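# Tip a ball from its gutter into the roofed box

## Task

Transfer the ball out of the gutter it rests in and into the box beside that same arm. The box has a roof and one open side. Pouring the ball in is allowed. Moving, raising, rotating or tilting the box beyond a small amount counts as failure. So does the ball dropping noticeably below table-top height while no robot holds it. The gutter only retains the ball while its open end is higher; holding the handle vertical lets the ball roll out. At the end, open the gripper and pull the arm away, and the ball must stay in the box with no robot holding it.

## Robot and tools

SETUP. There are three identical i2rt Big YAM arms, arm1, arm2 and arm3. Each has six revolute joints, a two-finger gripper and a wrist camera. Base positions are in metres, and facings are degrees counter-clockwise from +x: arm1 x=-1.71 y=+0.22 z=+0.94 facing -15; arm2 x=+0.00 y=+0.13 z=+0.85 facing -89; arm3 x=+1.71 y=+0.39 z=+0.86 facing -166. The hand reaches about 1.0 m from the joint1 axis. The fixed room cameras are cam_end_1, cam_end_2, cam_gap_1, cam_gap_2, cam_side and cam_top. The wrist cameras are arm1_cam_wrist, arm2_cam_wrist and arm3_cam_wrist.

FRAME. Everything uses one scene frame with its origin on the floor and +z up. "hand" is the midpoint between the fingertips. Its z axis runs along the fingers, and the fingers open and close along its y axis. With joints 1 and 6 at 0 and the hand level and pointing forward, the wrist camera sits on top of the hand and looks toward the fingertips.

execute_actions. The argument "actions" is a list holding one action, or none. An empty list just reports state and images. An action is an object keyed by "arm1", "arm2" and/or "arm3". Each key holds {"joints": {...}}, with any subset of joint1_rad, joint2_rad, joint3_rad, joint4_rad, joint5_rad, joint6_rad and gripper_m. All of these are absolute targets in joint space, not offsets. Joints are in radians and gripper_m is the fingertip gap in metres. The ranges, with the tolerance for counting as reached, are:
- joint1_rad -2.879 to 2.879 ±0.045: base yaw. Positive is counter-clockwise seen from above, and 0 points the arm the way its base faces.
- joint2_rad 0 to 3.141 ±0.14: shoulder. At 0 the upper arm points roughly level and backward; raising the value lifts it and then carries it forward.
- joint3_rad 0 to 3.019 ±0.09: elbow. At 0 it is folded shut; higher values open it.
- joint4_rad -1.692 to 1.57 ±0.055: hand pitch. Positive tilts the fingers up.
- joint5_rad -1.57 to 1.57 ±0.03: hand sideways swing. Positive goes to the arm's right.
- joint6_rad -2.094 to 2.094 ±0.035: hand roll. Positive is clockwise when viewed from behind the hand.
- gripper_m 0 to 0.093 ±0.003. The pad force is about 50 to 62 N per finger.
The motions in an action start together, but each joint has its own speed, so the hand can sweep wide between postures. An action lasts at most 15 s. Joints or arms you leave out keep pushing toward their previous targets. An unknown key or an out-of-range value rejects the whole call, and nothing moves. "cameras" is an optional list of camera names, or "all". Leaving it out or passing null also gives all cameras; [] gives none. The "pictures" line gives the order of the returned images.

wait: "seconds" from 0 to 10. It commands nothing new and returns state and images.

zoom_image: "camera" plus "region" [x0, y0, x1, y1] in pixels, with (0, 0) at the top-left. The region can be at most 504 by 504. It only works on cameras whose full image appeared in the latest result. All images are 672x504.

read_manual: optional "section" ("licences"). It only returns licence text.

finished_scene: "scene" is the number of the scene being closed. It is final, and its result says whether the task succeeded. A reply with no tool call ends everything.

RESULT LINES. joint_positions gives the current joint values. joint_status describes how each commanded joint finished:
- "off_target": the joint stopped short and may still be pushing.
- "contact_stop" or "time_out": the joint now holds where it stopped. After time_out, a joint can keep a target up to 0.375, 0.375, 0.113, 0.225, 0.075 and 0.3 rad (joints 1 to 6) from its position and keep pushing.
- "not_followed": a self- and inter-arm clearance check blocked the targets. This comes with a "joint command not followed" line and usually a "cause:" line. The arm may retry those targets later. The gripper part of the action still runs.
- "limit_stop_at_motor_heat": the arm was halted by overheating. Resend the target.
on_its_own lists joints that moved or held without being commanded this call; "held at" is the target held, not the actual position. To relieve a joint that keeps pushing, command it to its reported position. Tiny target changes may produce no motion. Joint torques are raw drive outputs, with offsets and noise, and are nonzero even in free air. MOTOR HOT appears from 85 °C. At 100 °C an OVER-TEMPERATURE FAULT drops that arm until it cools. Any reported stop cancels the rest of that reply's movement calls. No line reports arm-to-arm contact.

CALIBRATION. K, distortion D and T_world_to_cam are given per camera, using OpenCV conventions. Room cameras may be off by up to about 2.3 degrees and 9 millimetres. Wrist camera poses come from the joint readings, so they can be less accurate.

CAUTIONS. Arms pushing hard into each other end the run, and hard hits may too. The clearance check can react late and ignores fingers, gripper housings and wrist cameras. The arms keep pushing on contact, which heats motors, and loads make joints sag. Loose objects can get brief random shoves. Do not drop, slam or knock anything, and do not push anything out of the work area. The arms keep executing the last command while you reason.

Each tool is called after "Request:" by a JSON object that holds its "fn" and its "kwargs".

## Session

Request:
{"fn": "execute_actions", "kwargs": {"actions": []}}

Scene clock: 0.00 s.
Joint torques (N m, as the arm reports them, + toward a larger angle): no reading
arm1.joint_positions: joint1_rad=-0.894 joint2_rad=+0.442 joint3_rad=+1.426 joint4_rad=-1.391 joint5_rad=+0.192 joint6_rad=+0.091 gripper_m=+0.094
arm1.joint_status: not commanded
arm1.hand: x=-1.6893 y=+0.0772 z=+1.5196 quat_wxyz=(-0.432, -0.529, -0.644, +0.345) (m; scene frame)
arm2.joint_positions: joint1_rad=-0.112 joint2_rad=+0.336 joint3_rad=+1.605 joint4_rad=-1.598 joint5_rad=-0.149 joint6_rad=-0.015 gripper_m=+0.095
arm2.joint_status: not commanded
arm2.hand: x=+0.0203 y=+0.1003 z=+1.4580 quat_wxyz=(-0.433, -0.567, -0.582, +0.391) (m; scene frame)
arm3.joint_positions: joint1_rad=+0.491 joint2_rad=+0.265 joint3_rad=+1.482 joint4_rad=-1.284 joint5_rad=-0.172 joint6_rad=-0.316 gripper_m=+0.095
arm3.joint_status: not commanded
arm3.hand: x=+1.6965 y=+0.3348 z=+1.4962 quat_wxyz=(-0.203, -0.601, -0.415, +0.652) (m; scene frame)
pictures: arm1_cam_wrist, arm2_cam_wrist, arm3_cam_wrist, cam_end_1, cam_end_2, cam_gap_1, cam_gap_2, cam_side, cam_top
camera_calibration (this result's frames):
arm1_cam_wrist: T_world_to_cam=[[-0.978316, -0.207003, -0.00694274, -1.62595], [-0.174122, 0.840145, -0.513651, 0.424575], [0.11216, -0.501304, -0.857971, 1.65478], [0, 0, 0, 1]] pos_world=[-1.70237, 0.136267, 1.62655]
arm2_cam_wrist: T_world_to_cam=[[-0.998799, -0.0377099, -0.0312869, 0.0706065], [-0.0122064, 0.80988, -0.586468, 0.783261], [0.0474543, -0.585382, -0.809368, 1.36335], [0, 0, 0, 1]] pos_world=[0.0153858, 0.166393, 1.56502]
arm3_cam_wrist: T_world_to_cam=[[-0.764303, 0.575389, 0.291149, 0.672201], [0.199551, 0.640368, -0.741693, 0.562955], [-0.613205, -0.508779, -0.604255, 2.2362], [0, 0, 0, 1]] pos_world=[1.77267, 0.390455, 1.57306]
Images, in order (width x height): arm1_cam_wrist 672x504, arm2_cam_wrist 672x504, arm3_cam_wrist 672x504, cam_end_1 672x504, cam_end_2 672x504, cam_gap_1 672x504, cam_gap_2 672x504, cam_side 672x504, cam_top 672x504.

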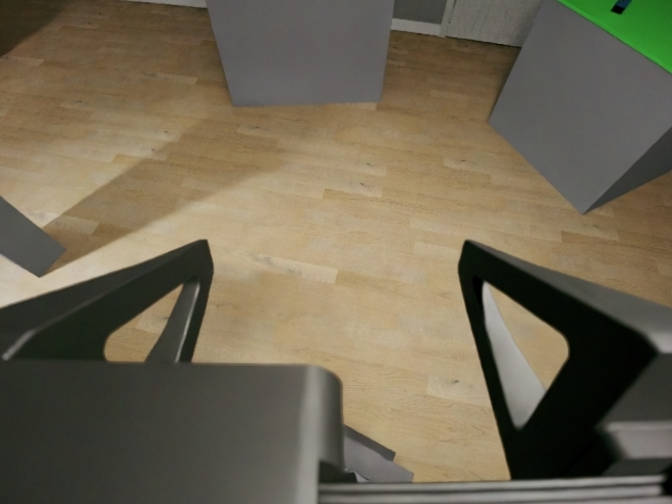

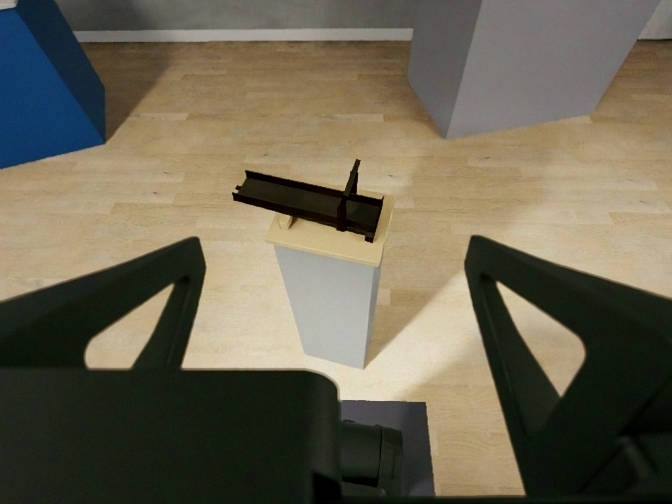

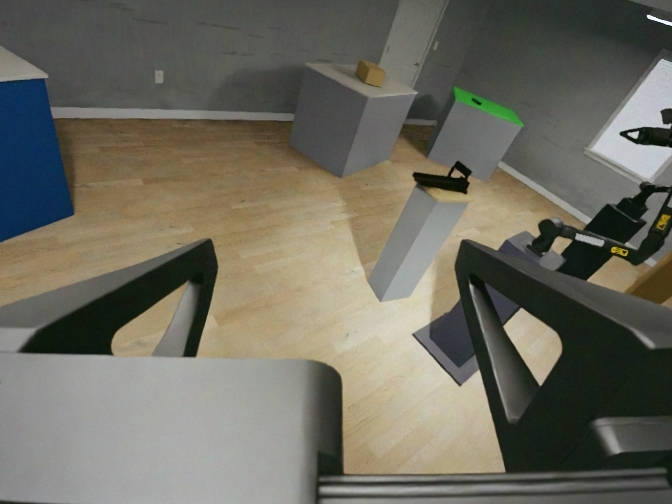

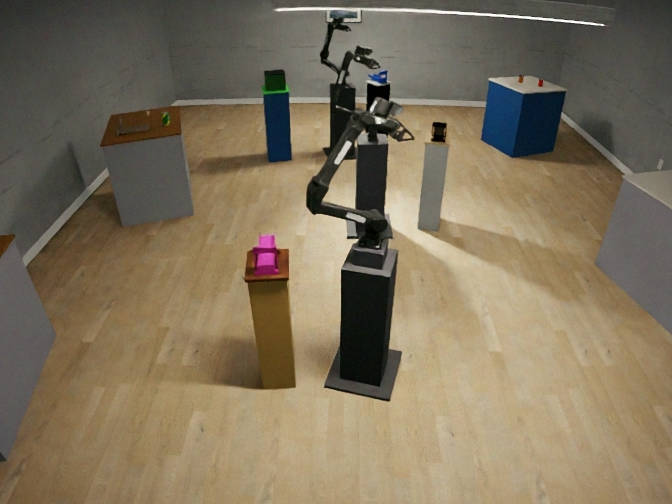

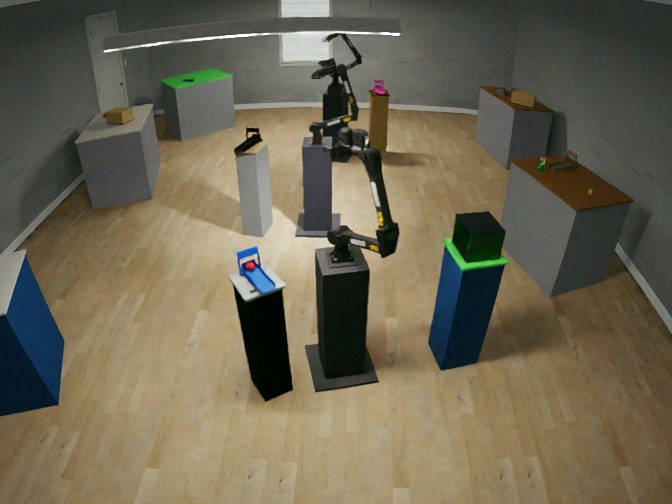

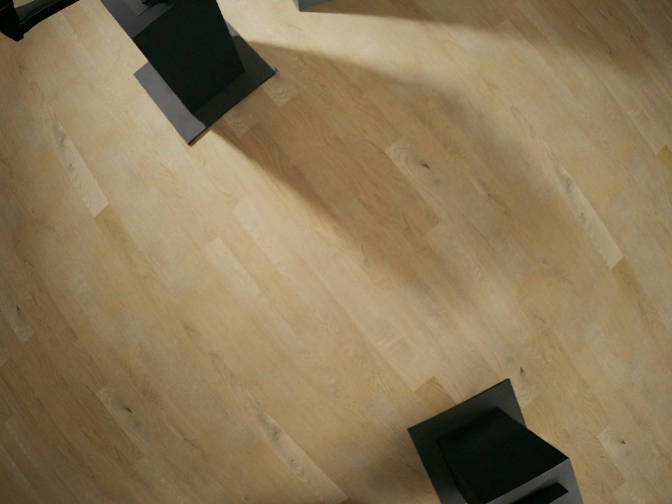

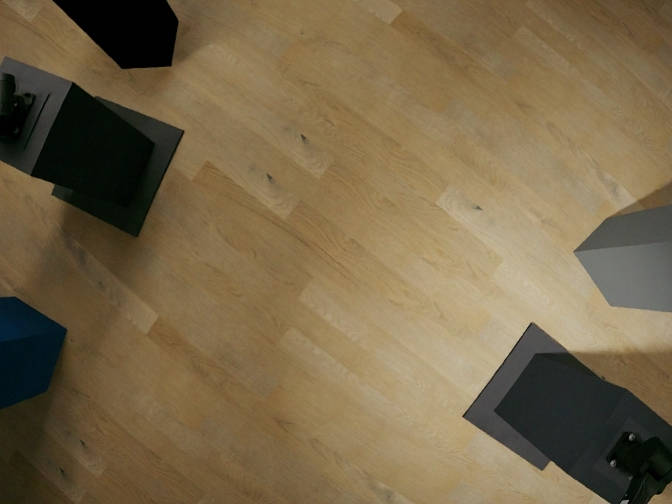

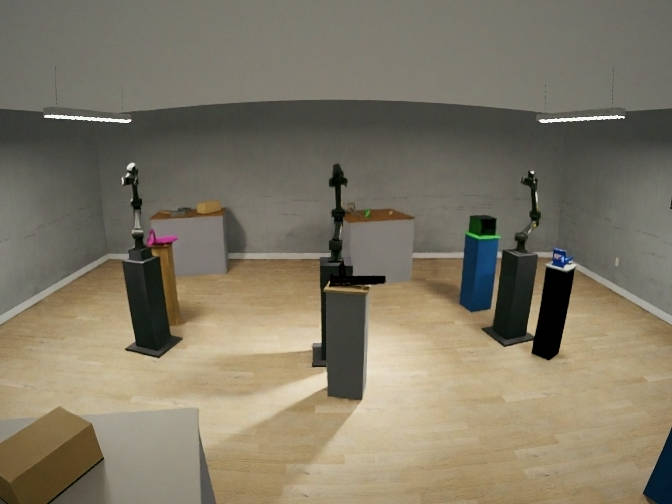

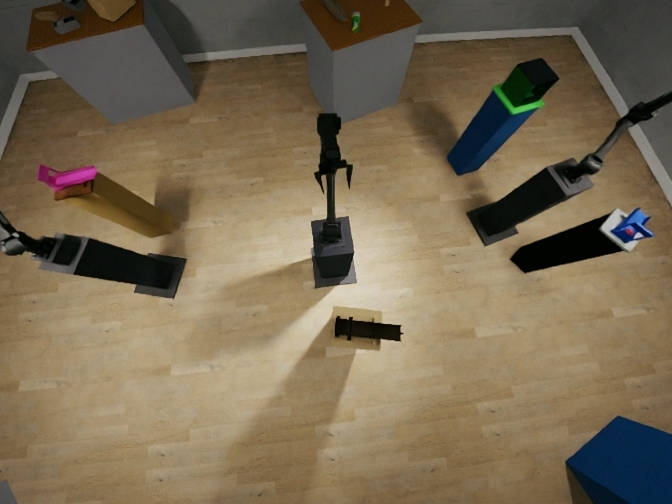

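Request:
{"fn": "zoom_image", "kwargs": {"camera": "cam_end_2", "region": [220, 235, 300, 305]}}

Request:
{"fn": "zoom_image", "kwargs": {"camera": "cam_end_2", "region": [430, 200, 520, 280]}}

Request:
{"fn": "zoom_image", "kwargs": {"camera": "cam_side", "region": [455, 200, 585, 280]}}

Request:
{"fn": "zoom_image", "kwargs": {"camera": "cam_top", "region": [480, 50, 672, 260]}}

Region (220, 235, 300, 305) of cam_end_2's 672x504 image, scaled by 6.300, with more detail than that image has; it fills the top 441 rows of this view, and the rest is white.

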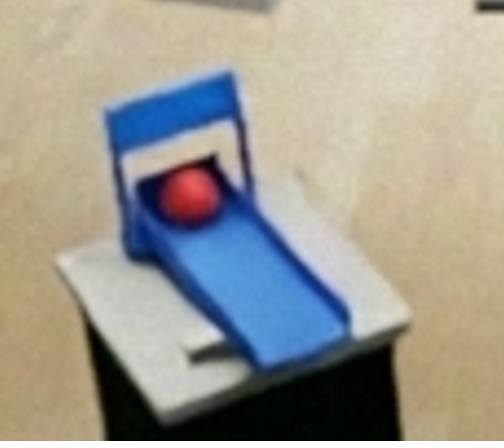

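Region (430, 200, 520, 280) of cam_end_2's 672x504 image, scaled by 5.600, with more detail than that image has.

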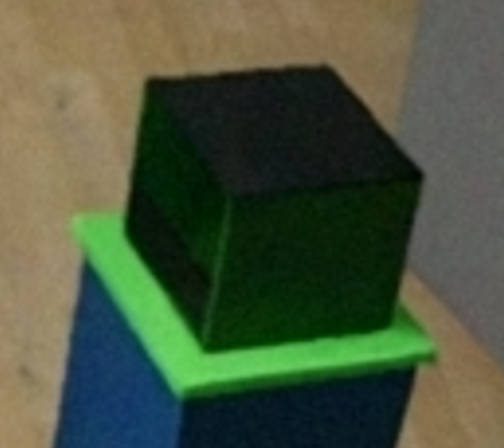

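Region (455, 200, 585, 280) of cam_side's 672x504 image, scaled by 3.877, with more detail than that image has; it fills the top 310 rows of this view, and the rest is white.

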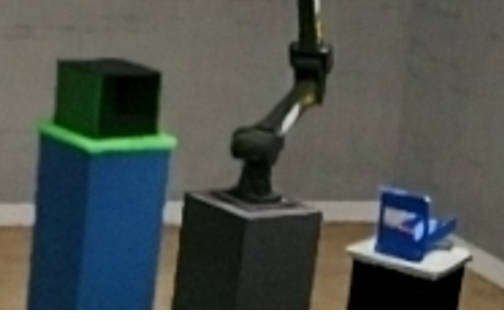

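Region (480, 50, 672, 260) of cam_top's 672x504 image, scaled by 2.400, with more detail than that image has; it fills the left 461 columns of this view, and the rest is white.

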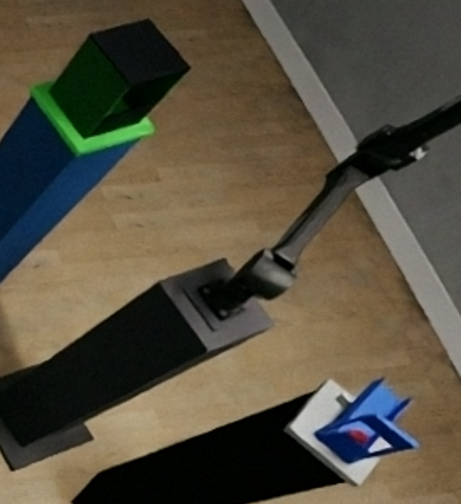

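Request:
{"fn": "execute_actions", "kwargs": {"actions": [{"arm3": {"joints": {"joint1_rad": 1.43, "joint2_rad": 1.2, "joint3_rad": 1.2, "joint4_rad": -0.88, "joint5_rad": 0, "joint6_rad": 0}}}], "cameras": ["arm3_cam_wrist", "cam_end_2", "cam_side"]}}

Scene clock: 37.20 s.
Joint torques (N m, as the arm reports them, + toward a larger angle): arm1=[0.61 3.6  8.06 1.92 0.13 0.06] | arm2=[ 0.41  9.94  4.35  2.51  0.   -0.06] | arm3=[-0.88 -9.85 10.79  2.21  0.07  0.22]
arm1.joint_positions: joint1_rad=-0.894 joint2_rad=+0.442 joint3_rad=+1.426 joint4_rad=-1.391 joint5_rad=+0.192 joint6_rad=+0.091 gripper_m=+0.094
arm1.joint_status: not commanded
arm1.hand: x=-1.6893 y=+0.0772 z=+1.5196 quat_wxyz=(-0.432, -0.529, -0.644, +0.345) (m; scene frame)
arm2.joint_positions: joint1_rad=-0.112 joint2_rad=+0.336 joint3_rad=+1.605 joint4_rad=-1.598 joint5_rad=-0.149 joint6_rad=-0.015 gripper_m=+0.095
arm2.joint_status: not commanded
arm2.hand: x=+0.0203 y=+0.1003 z=+1.4580 quat_wxyz=(-0.433, -0.567, -0.582, +0.391) (m; scene frame)
arm3.joint_positions: joint1_rad=+1.433 joint2_rad=+1.204 joint3_rad=+1.190 joint4_rad=-0.895 joint5_rad=+0.001 joint6_rad=-0.012 gripper_m=+0.095
arm3.joint_status: all done
arm3.hand: x=+1.7641 y=-0.0910 z=+1.1689 quat_wxyz=(-0.241, -0.629, -0.706, +0.219) (m; scene frame)
pictures: arm3_cam_wrist, cam_end_2, cam_side
camera_calibration (this result's frames):
arm3_cam_wrist: T_world_to_cam=[[-0.994132, -0.108126, 0.00322332, 1.74397], [-0.108154, 0.992925, -0.0490114, 0.344607], [0.0020989, -0.0490724, -0.998793, 1.28082], [0, 0, 0, 1]] pos_world=[1.76831, -0.0907476, 1.29054]
Images, in order (width x height): arm3_cam_wrist 672x504, cam_end_2 672x504, cam_side 672x504.

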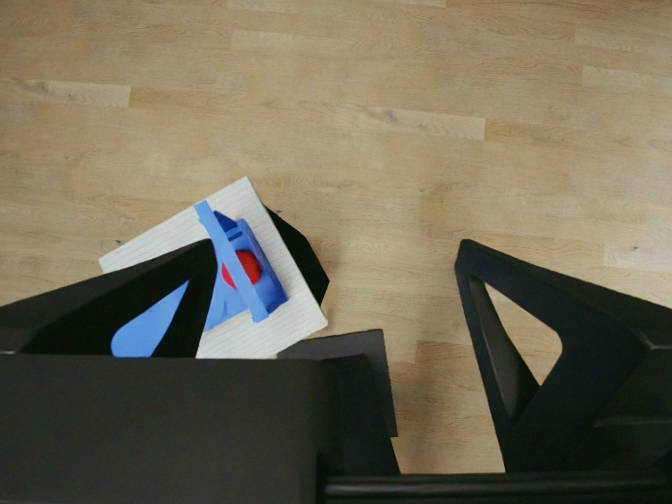

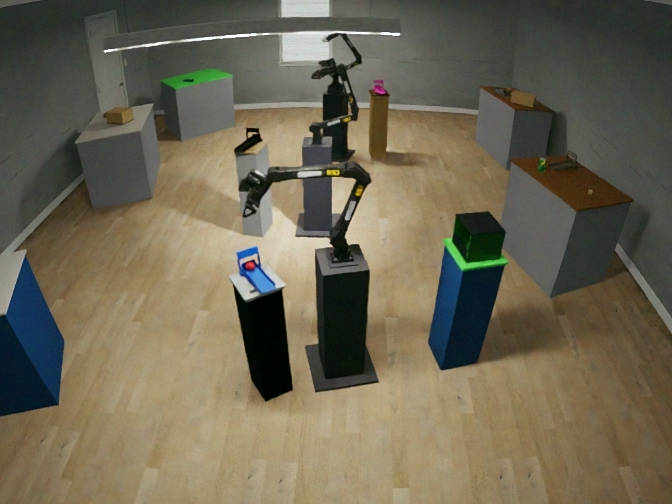

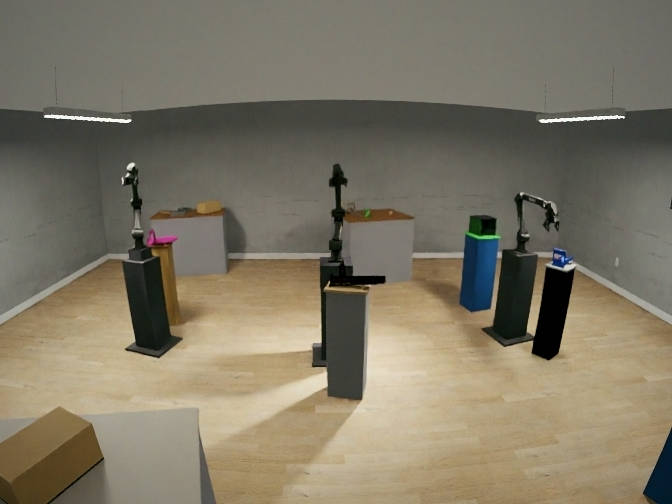

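Request:
{"fn": "zoom_image", "kwargs": {"camera": "arm3_cam_wrist", "region": [90, 165, 342, 360]}}

Request:
{"fn": "zoom_image", "kwargs": {"camera": "cam_side", "region": [520, 185, 600, 280]}}

Region (90, 165, 342, 360) of arm3_cam_wrist's 672x504 image, scaled by 2.000, with more detail than that image has; it fills the top 390 rows of this view, and the rest is white.

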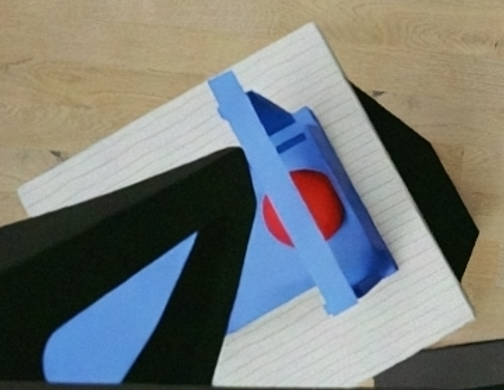

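Region (520, 185, 600, 280) of cam_side's 672x504 image, scaled by 5.305, with more detail than that image has; it fills the left 424 columns of this view, and the rest is white.

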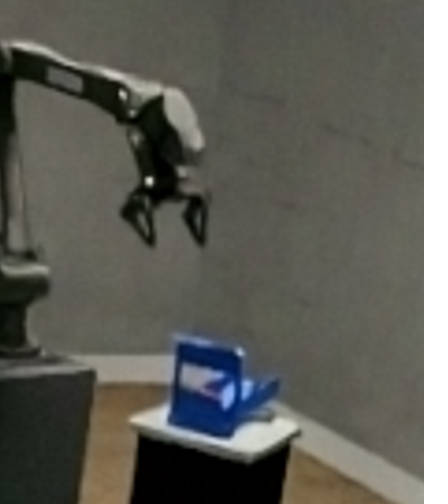

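Request:
{"fn": "execute_actions", "kwargs": {"actions": [{"arm3": {"joints": {"joint1_rad": 1.529, "joint2_rad": 1.74, "joint3_rad": 1.53, "joint4_rad": -1.44, "joint5_rad": -0.24, "joint6_rad": -0.41, "gripper_m": 0.08}}}], "cameras": ["arm3_cam_wrist", "cam_end_2", "cam_side"]}}

Scene clock: 66.93 s.
Joint torques (N m, as the arm reports them, + toward a larger angle): arm1=[0.59 3.56 8.05 1.96 0.13 0.06] | arm2=[ 0.68 10.23  4.33  2.45  0.   -0.05] | arm3=[ -1.14 -17.66  12.21   0.12  -0.27  -0.12]
arm1.joint_positions: joint1_rad=-0.894 joint2_rad=+0.442 joint3_rad=+1.426 joint4_rad=-1.391 joint5_rad=+0.192 joint6_rad=+0.091 gripper_m=+0.094
arm1.joint_status: not commanded
arm1.hand: x=-1.6893 y=+0.0772 z=+1.5196 quat_wxyz=(-0.432, -0.529, -0.644, +0.345) (m; scene frame)
arm2.joint_positions: joint1_rad=-0.112 joint2_rad=+0.336 joint3_rad=+1.605 joint4_rad=-1.598 joint5_rad=-0.149 joint6_rad=-0.015 gripper_m=+0.095
arm2.joint_status: not commanded
arm2.hand: x=+0.0203 y=+0.1003 z=+1.4580 quat_wxyz=(-0.433, -0.567, -0.582, +0.391) (m; scene frame)
arm3.joint_positions: joint1_rad=+1.535 joint2_rad=+1.746 joint3_rad=+1.485 joint4_rad=-1.432 joint5_rad=-0.237 joint6_rad=-0.398 gripper_m=+0.080
arm3.joint_status: all done
arm3.hand: x=+1.8548 y=-0.0868 z=+1.0131 quat_wxyz=(-0.054, -0.467, -0.874, -0.122) (m; scene frame)
pictures: arm3_cam_wrist, cam_end_2, cam_side
camera_calibration (this result's frames):
arm3_cam_wrist: T_world_to_cam=[[-0.806675, -0.529481, -0.262538, 1.72011], [-0.5715, 0.585712, 0.574743, 0.534793], [-0.150543, 0.613671, -0.775077, 1.23919], [0, 0, 0, 1]] pos_world=[1.87975, -0.162925, 1.10469]
Images, in order (width x height): arm3_cam_wrist 672x504, cam_end_2 672x504, cam_side 672x504.

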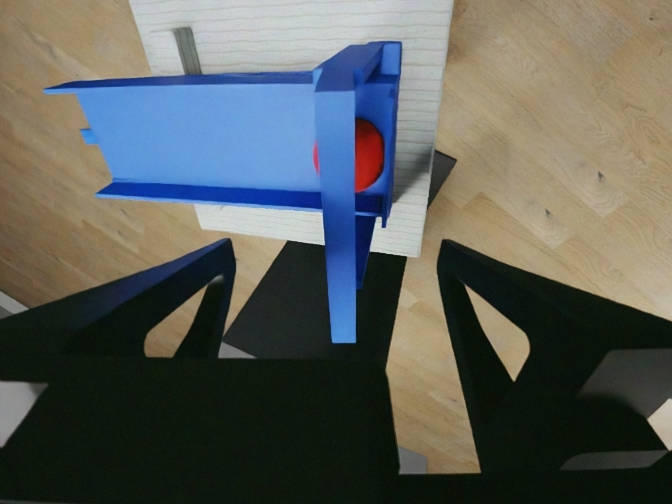

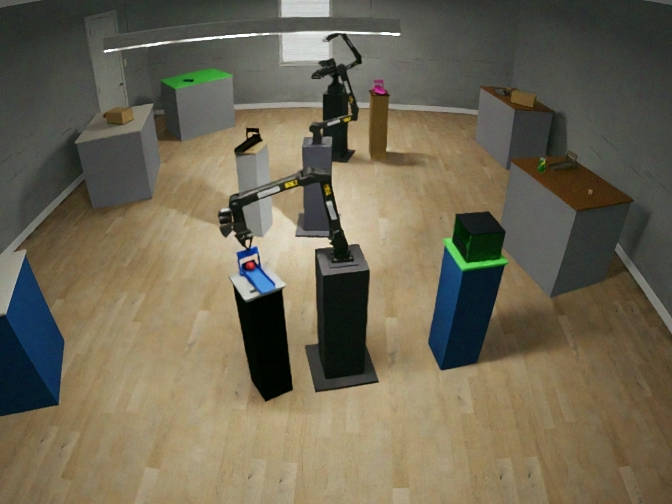

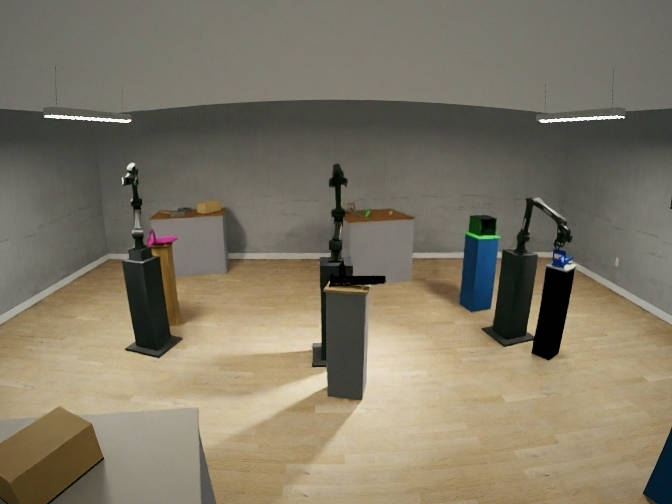

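Request:
{"fn": "zoom_image", "kwargs": {"camera": "cam_end_2", "region": [210, 195, 300, 305]}}

Request:
{"fn": "zoom_image", "kwargs": {"camera": "cam_side", "region": [530, 215, 590, 280]}}

Region (210, 195, 300, 305) of cam_end_2's 672x504 image, scaled by 4.582, with more detail than that image has; it fills the left 412 columns of this view, and the rest is white.

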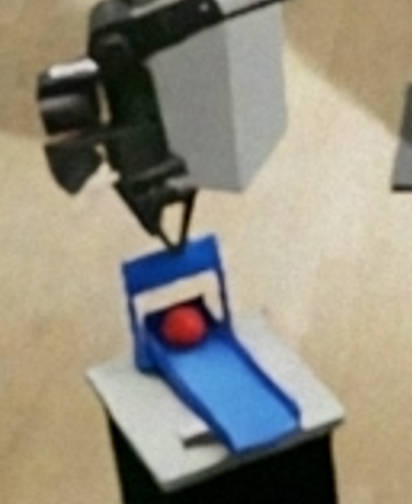

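Region (530, 215, 590, 280) of cam_side's 672x504 image, scaled by 7.754, with more detail than that image has; it fills the left 465 columns of this view, and the rest is white.

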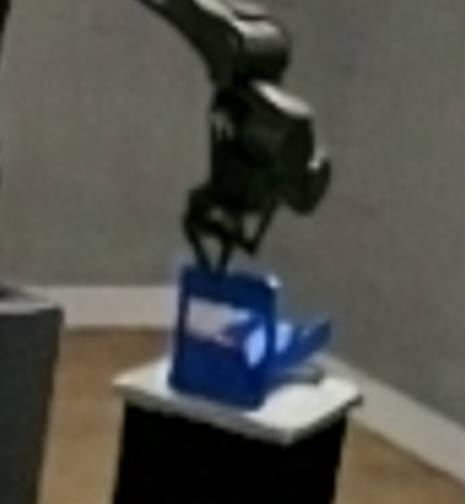

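Request:
{"fn": "execute_actions", "kwargs": {"actions": [{"arm3": {"joints": {"joint1_rad": 1.559, "joint2_rad": 1.775, "joint3_rad": 1.38, "joint4_rad": -1.27}}}], "cameras": ["arm3_cam_wrist", "cam_end_2"]}}

Scene clock: 86.07 s.
Joint torques (N m, as the arm reports them, + toward a larger angle): arm1=[0.55 3.62 8.07 1.91 0.13 0.05] | arm2=[ 0.73 10.29  4.4   2.44  0.04 -0.04] | arm3=[  0.02 -17.6    8.2    0.7   -0.3   -0.09]
arm1.joint_positions: joint1_rad=-0.894 joint2_rad=+0.442 joint3_rad=+1.426 joint4_rad=-1.391 joint5_rad=+0.192 joint6_rad=+0.091 gripper_m=+0.094
arm1.joint_status: not commanded
arm1.hand: x=-1.6893 y=+0.0772 z=+1.5196 quat_wxyz=(-0.432, -0.529, -0.644, +0.345) (m; scene frame)
arm2.joint_positions: joint1_rad=-0.112 joint2_rad=+0.336 joint3_rad=+1.605 joint4_rad=-1.598 joint5_rad=-0.149 joint6_rad=-0.015 gripper_m=+0.095
arm2.joint_status: not commanded
arm2.hand: x=+0.0203 y=+0.1003 z=+1.4580 quat_wxyz=(-0.433, -0.567, -0.582, +0.391) (m; scene frame)
arm3.joint_positions: joint1_rad=+1.552 joint2_rad=+1.778 joint3_rad=+1.378 joint4_rad=-1.279 joint5_rad=-0.238 joint6_rad=-0.398 gripper_m=+0.080
arm3.joint_status: all done
arm3.hand: x=+1.8627 y=-0.0822 z=+0.9586 quat_wxyz=(-0.058, -0.459, -0.879, -0.117) (m; scene frame)
pictures: arm3_cam_wrist, cam_end_2
camera_calibration (this result's frames):
arm3_cam_wrist: T_world_to_cam=[[-0.796319, -0.547363, -0.257427, 1.68889], [-0.583801, 0.584131, 0.563886, 0.601079], [-0.158279, 0.59932, -0.784706, 1.21782], [0, 0, 0, 1]] pos_world=[1.88856, -0.156535, 1.05146]
Images, in order (width x height): arm3_cam_wrist 672x504, cam_end_2 672x504.

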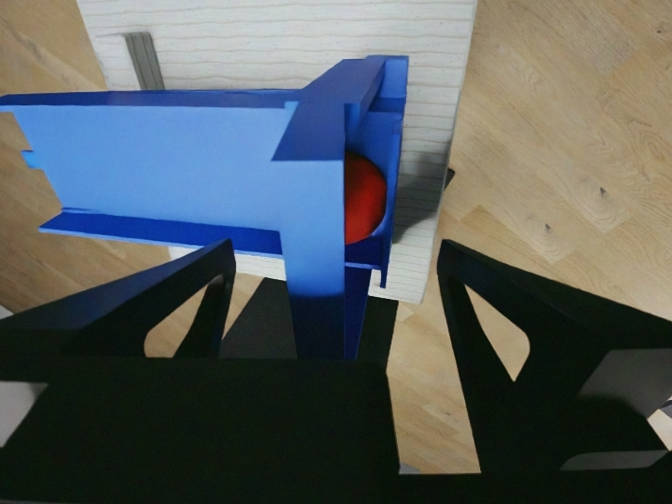

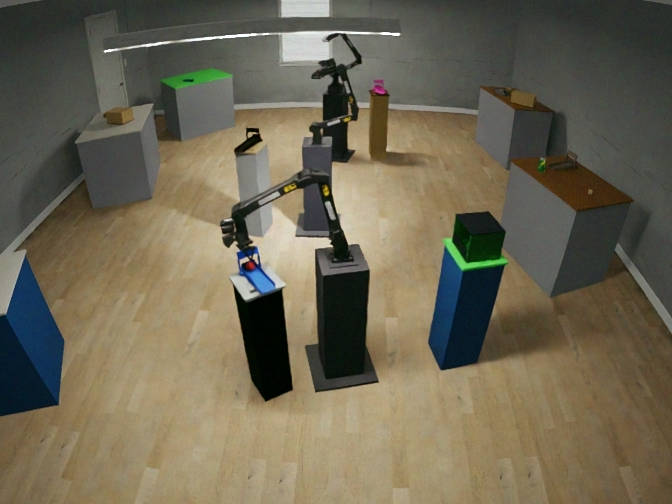

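Request:
{"fn": "execute_actions", "kwargs": {"actions": [{"arm3": {"joints": {"gripper_m": 0.0}}}], "cameras": ["arm3_cam_wrist"]}}

Scene clock: 92.80 s.
Joint torques (N m, as the arm reports them, + toward a larger angle): arm1=[0.64 3.61 8.07 1.95 0.13 0.06] | arm2=[ 0.95 10.56  4.41  2.51  0.02 -0.04] | arm3=[ -0.44 -16.98   8.18   0.68  -0.12  -0.06]
arm1.joint_positions: joint1_rad=-0.894 joint2_rad=+0.442 joint3_rad=+1.426 joint4_rad=-1.391 joint5_rad=+0.192 joint6_rad=+0.091 gripper_m=+0.094
arm1.joint_status: not commanded
arm1.hand: x=-1.6893 y=+0.0772 z=+1.5196 quat_wxyz=(-0.432, -0.529, -0.644, +0.345) (m; scene frame)
arm2.joint_positions: joint1_rad=-0.112 joint2_rad=+0.336 joint3_rad=+1.605 joint4_rad=-1.598 joint5_rad=-0.149 joint6_rad=-0.015 gripper_m=+0.095
arm2.joint_status: not commanded
arm2.hand: x=+0.0203 y=+0.1003 z=+1.4580 quat_wxyz=(-0.433, -0.567, -0.582, +0.391) (m; scene frame)
arm3.joint_positions: joint1_rad=+1.552 joint2_rad=+1.778 joint3_rad=+1.378 joint4_rad=-1.277 joint5_rad=-0.240 joint6_rad=-0.401 gripper_m=+0.012
arm3.joint_status: gripper_m off_target (ended at +0.012, target +0.000)
arm3.hand: x=+1.8634 y=-0.0825 z=+0.9587 quat_wxyz=(-0.059, -0.457, -0.880, -0.117) (m; scene frame)
pictures: arm3_cam_wrist
camera_calibration (this result's frames):
arm3_cam_wrist: T_world_to_cam=[[-0.793968, -0.549965, -0.25914, 1.68636], [-0.587286, 0.583595, 0.560814, 0.611035], [-0.157195, 0.597458, -0.786342, 1.21755], [0, 0, 0, 1]] pos_world=[1.88916, -0.156597, 1.05174]
Images, in order (width x height): arm3_cam_wrist 672x504.

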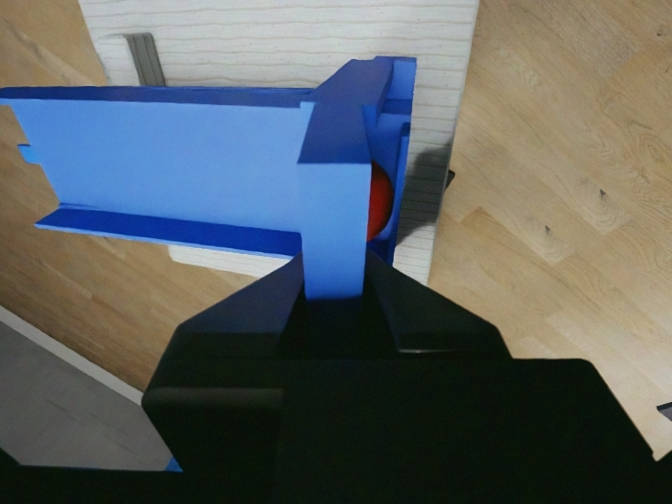

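Request:
{"fn": "execute_actions", "kwargs": {"actions": [{"arm3": {"joints": {"joint2_rad": 1.45, "joint3_rad": 1.32, "joint4_rad": -1.1, "joint5_rad": -0.45, "joint6_rad": 0.0}}}], "cameras": ["arm3_cam_wrist", "cam_end_2"]}}

Scene clock: 131.77 s.
Joint torques (N m, as the arm reports them, + toward a larger angle): arm1=[0.54 3.59 8.04 1.94 0.13 0.05] | arm2=[ 0.89  9.93  4.35  2.62  0.01 -0.04] | arm3=[ -0.16 -14.17  10.91   1.49  -0.5    0.17]
arm1.joint_positions: joint1_rad=-0.894 joint2_rad=+0.442 joint3_rad=+1.426 joint4_rad=-1.391 joint5_rad=+0.192 joint6_rad=+0.091 gripper_m=+0.094
arm1.joint_status: not commanded
arm1.hand: x=-1.6893 y=+0.0772 z=+1.5196 quat_wxyz=(-0.432, -0.529, -0.644, +0.345) (m; scene frame)
arm2.joint_positions: joint1_rad=-0.112 joint2_rad=+0.336 joint3_rad=+1.605 joint4_rad=-1.598 joint5_rad=-0.149 joint6_rad=-0.015 gripper_m=+0.095
arm2.joint_status: not commanded
arm2.hand: x=+0.0203 y=+0.1003 z=+1.4580 quat_wxyz=(-0.433, -0.567, -0.582, +0.391) (m; scene frame)
arm3.joint_positions: joint1_rad=+1.553 joint2_rad=+1.461 joint3_rad=+1.301 joint4_rad=-1.111 joint5_rad=-0.445 joint6_rad=-0.013 gripper_m=+0.012
arm3.joint_status: all done
arm3.hand: x=+1.8955 y=-0.0751 z=+1.0944 quat_wxyz=(-0.252, -0.570, -0.778, -0.078) (m; scene frame)
pictures: arm3_cam_wrist, cam_end_2
camera_calibration (this result's frames):
arm3_cam_wrist: T_world_to_cam=[[-0.849958, -0.331604, -0.409403, 2.03814], [-0.454716, 0.854195, 0.252158, 0.656224], [0.266094, 0.400486, -0.876815, 0.606786], [0, 0, 0, 1]] pos_world=[1.86927, -0.127696, 1.20099]
Images, in order (width x height): arm3_cam_wrist 672x504, cam_end_2 672x504.

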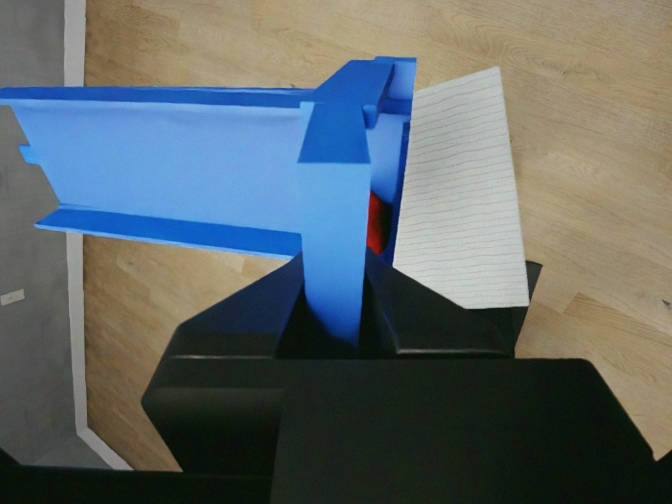

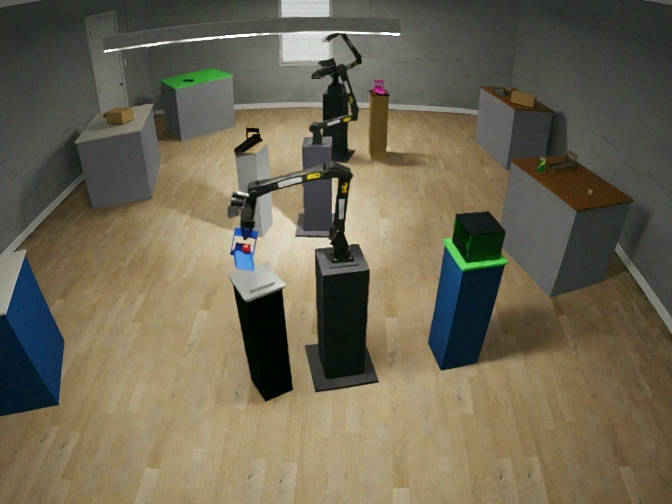

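Request:
{"fn": "execute_actions", "kwargs": {"actions": [], "cameras": ["cam_end_2", "cam_top", "arm3_cam_wrist", "cam_side"]}}

Scene clock: 144.10 s.
Joint torques (N m, as the arm reports them, + toward a larger angle): arm1=[0.57 3.6  8.06 1.94 0.13 0.05] | arm2=[ 0.92 10.15  4.3   2.38  0.01 -0.05] | arm3=[  0.1  -13.78  10.89   1.56  -0.51   0.21]
arm1.joint_positions: joint1_rad=-0.894 joint2_rad=+0.442 joint3_rad=+1.426 joint4_rad=-1.391 joint5_rad=+0.192 joint6_rad=+0.091 gripper_m=+0.094
arm1.joint_status: not commanded
arm1.hand: x=-1.6893 y=+0.0772 z=+1.5196 quat_wxyz=(-0.432, -0.529, -0.644, +0.345) (m; scene frame)
arm2.joint_positions: joint1_rad=-0.112 joint2_rad=+0.336 joint3_rad=+1.605 joint4_rad=-1.598 joint5_rad=-0.149 joint6_rad=-0.015 gripper_m=+0.095
arm2.joint_status: not commanded
arm2.hand: x=+0.0203 y=+0.1003 z=+1.4580 quat_wxyz=(-0.433, -0.567, -0.582, +0.391) (m; scene frame)
arm3.joint_positions: joint1_rad=+1.553 joint2_rad=+1.461 joint3_rad=+1.301 joint4_rad=-1.111 joint5_rad=-0.445 joint6_rad=-0.013 gripper_m=+0.012
arm3.joint_status: all done
arm3.hand: x=+1.8955 y=-0.0751 z=+1.0944 quat_wxyz=(-0.252, -0.570, -0.778, -0.078) (m; scene frame)
pictures: arm3_cam_wrist, cam_end_2, cam_side, cam_top
camera_calibration (this result's frames):
arm3_cam_wrist: T_world_to_cam=[[-0.850041, -0.33125, -0.409518, 2.03845], [-0.454451, 0.854299, 0.252286, 0.65559], [0.266281, 0.400559, -0.876725, 0.606338], [0, 0, 0, 1]] pos_world=[1.86924, -0.127707, 1.20098]
Images, in order (width x height): arm3_cam_wrist 672x504, cam_end_2 672x504, cam_side 672x504, cam_top 672x504.

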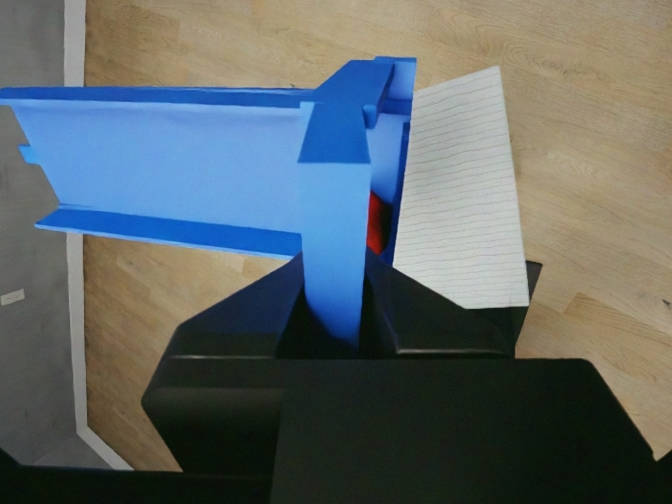

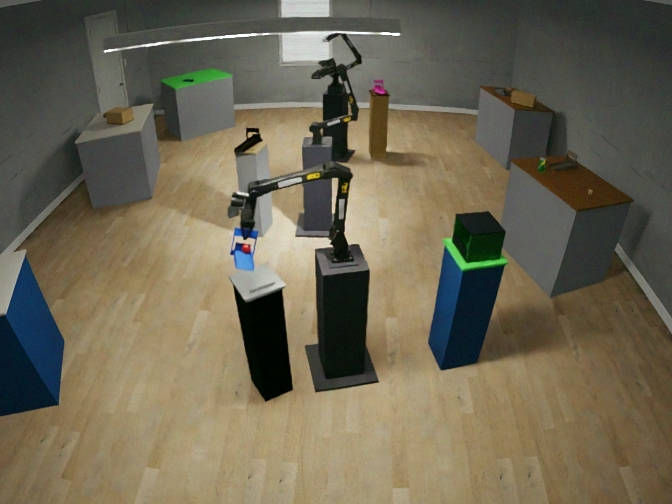

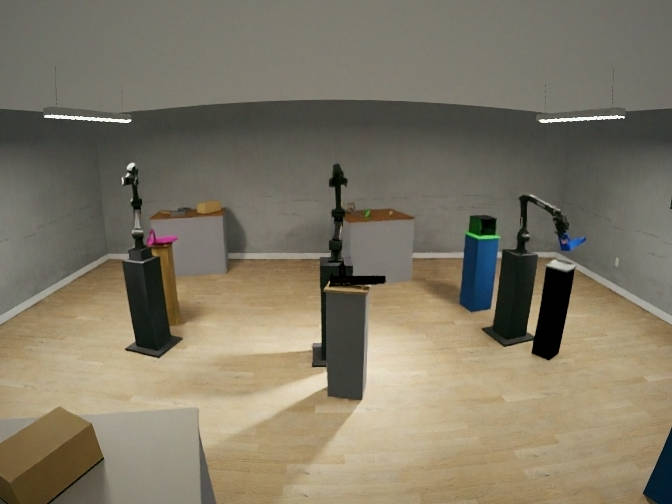

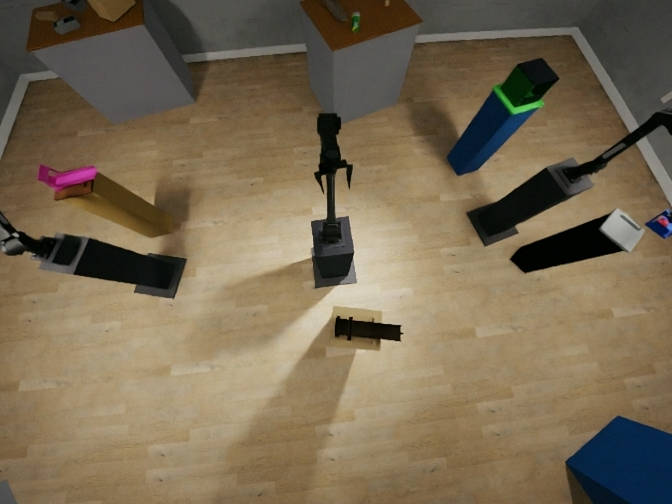

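Request:
{"fn": "execute_actions", "kwargs": {"actions": [{"arm3": {"joints": {"joint1_rad": -1.737, "joint2_rad": 1.17, "joint3_rad": 0.885, "joint4_rad": -0.93, "joint5_rad": -0.55, "joint6_rad": 0.0}}}], "cameras": ["cam_end_2", "cam_top", "arm3_cam_wrist", "cam_side"]}}

Scene clock: 162.03 s.
Joint torques (N m, as the arm reports them, + toward a larger angle): arm1=[0.55 3.59 8.07 1.94 0.13 0.05] | arm2=[ 0.56 10.37  4.33  2.58  0.05 -0.07] | arm3=[-0.39 -9.36  9.81  1.41 -0.64  0.17]
arm1.joint_positions: joint1_rad=-0.894 joint2_rad=+0.442 joint3_rad=+1.426 joint4_rad=-1.391 joint5_rad=+0.192 joint6_rad=+0.091 gripper_m=+0.094
arm1.joint_status: not commanded
arm1.hand: x=-1.6893 y=+0.0772 z=+1.5196 quat_wxyz=(-0.432, -0.529, -0.644, +0.345) (m; scene frame)
arm2.joint_positions: joint1_rad=-0.112 joint2_rad=+0.336 joint3_rad=+1.605 joint4_rad=-1.598 joint5_rad=-0.149 joint6_rad=-0.015 gripper_m=+0.095
arm2.joint_status: not commanded
arm2.hand: x=+0.0203 y=+0.1003 z=+1.4580 quat_wxyz=(-0.433, -0.567, -0.582, +0.391) (m; scene frame)
arm3.joint_positions: joint1_rad=-1.737 joint2_rad=+1.186 joint3_rad=+0.876 joint4_rad=-0.939 joint5_rad=-0.543 joint6_rad=-0.011 gripper_m=+0.012
arm3.joint_status: all done
arm3.hand: x=+1.5979 y=+0.7576 z=+1.0391 quat_wxyz=(-0.087, -0.730, +0.611, +0.293) (m; scene frame)
pictures: arm3_cam_wrist, cam_end_2, cam_side, cam_top
camera_calibration (this result's frames):
arm3_cam_wrist: T_world_to_cam=[[0.842392, 0.232123, -0.486307, -1.0127], [0.370419, -0.904877, 0.209734, -0.118108], [-0.391364, -0.356815, -0.848243, 1.89854], [0, 0, 0, 1]] pos_world=[1.63986, 0.805628, 1.14271]
Images, in order (width x height): arm3_cam_wrist 672x504, cam_end_2 672x504, cam_side 672x504, cam_top 672x504.

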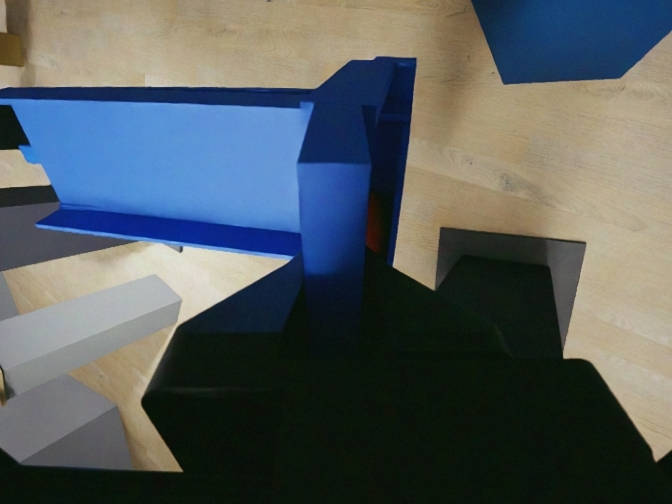

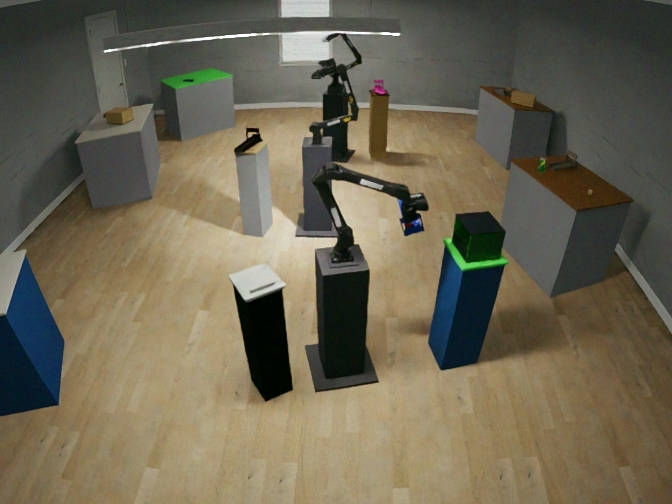

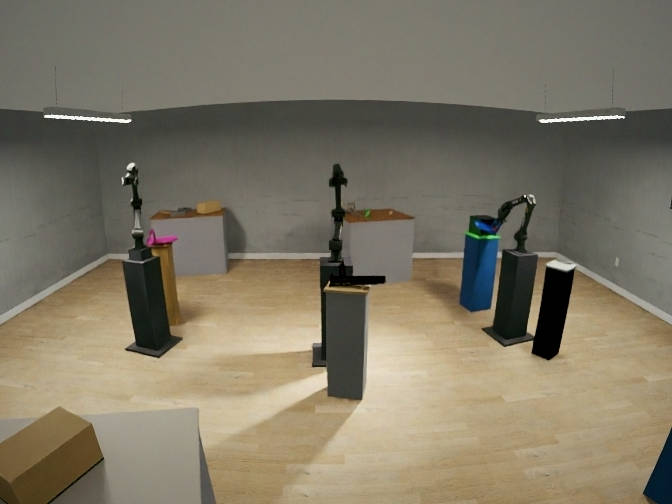

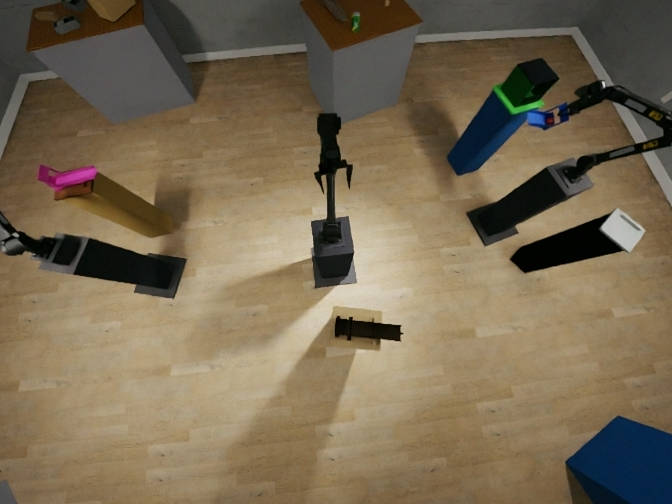

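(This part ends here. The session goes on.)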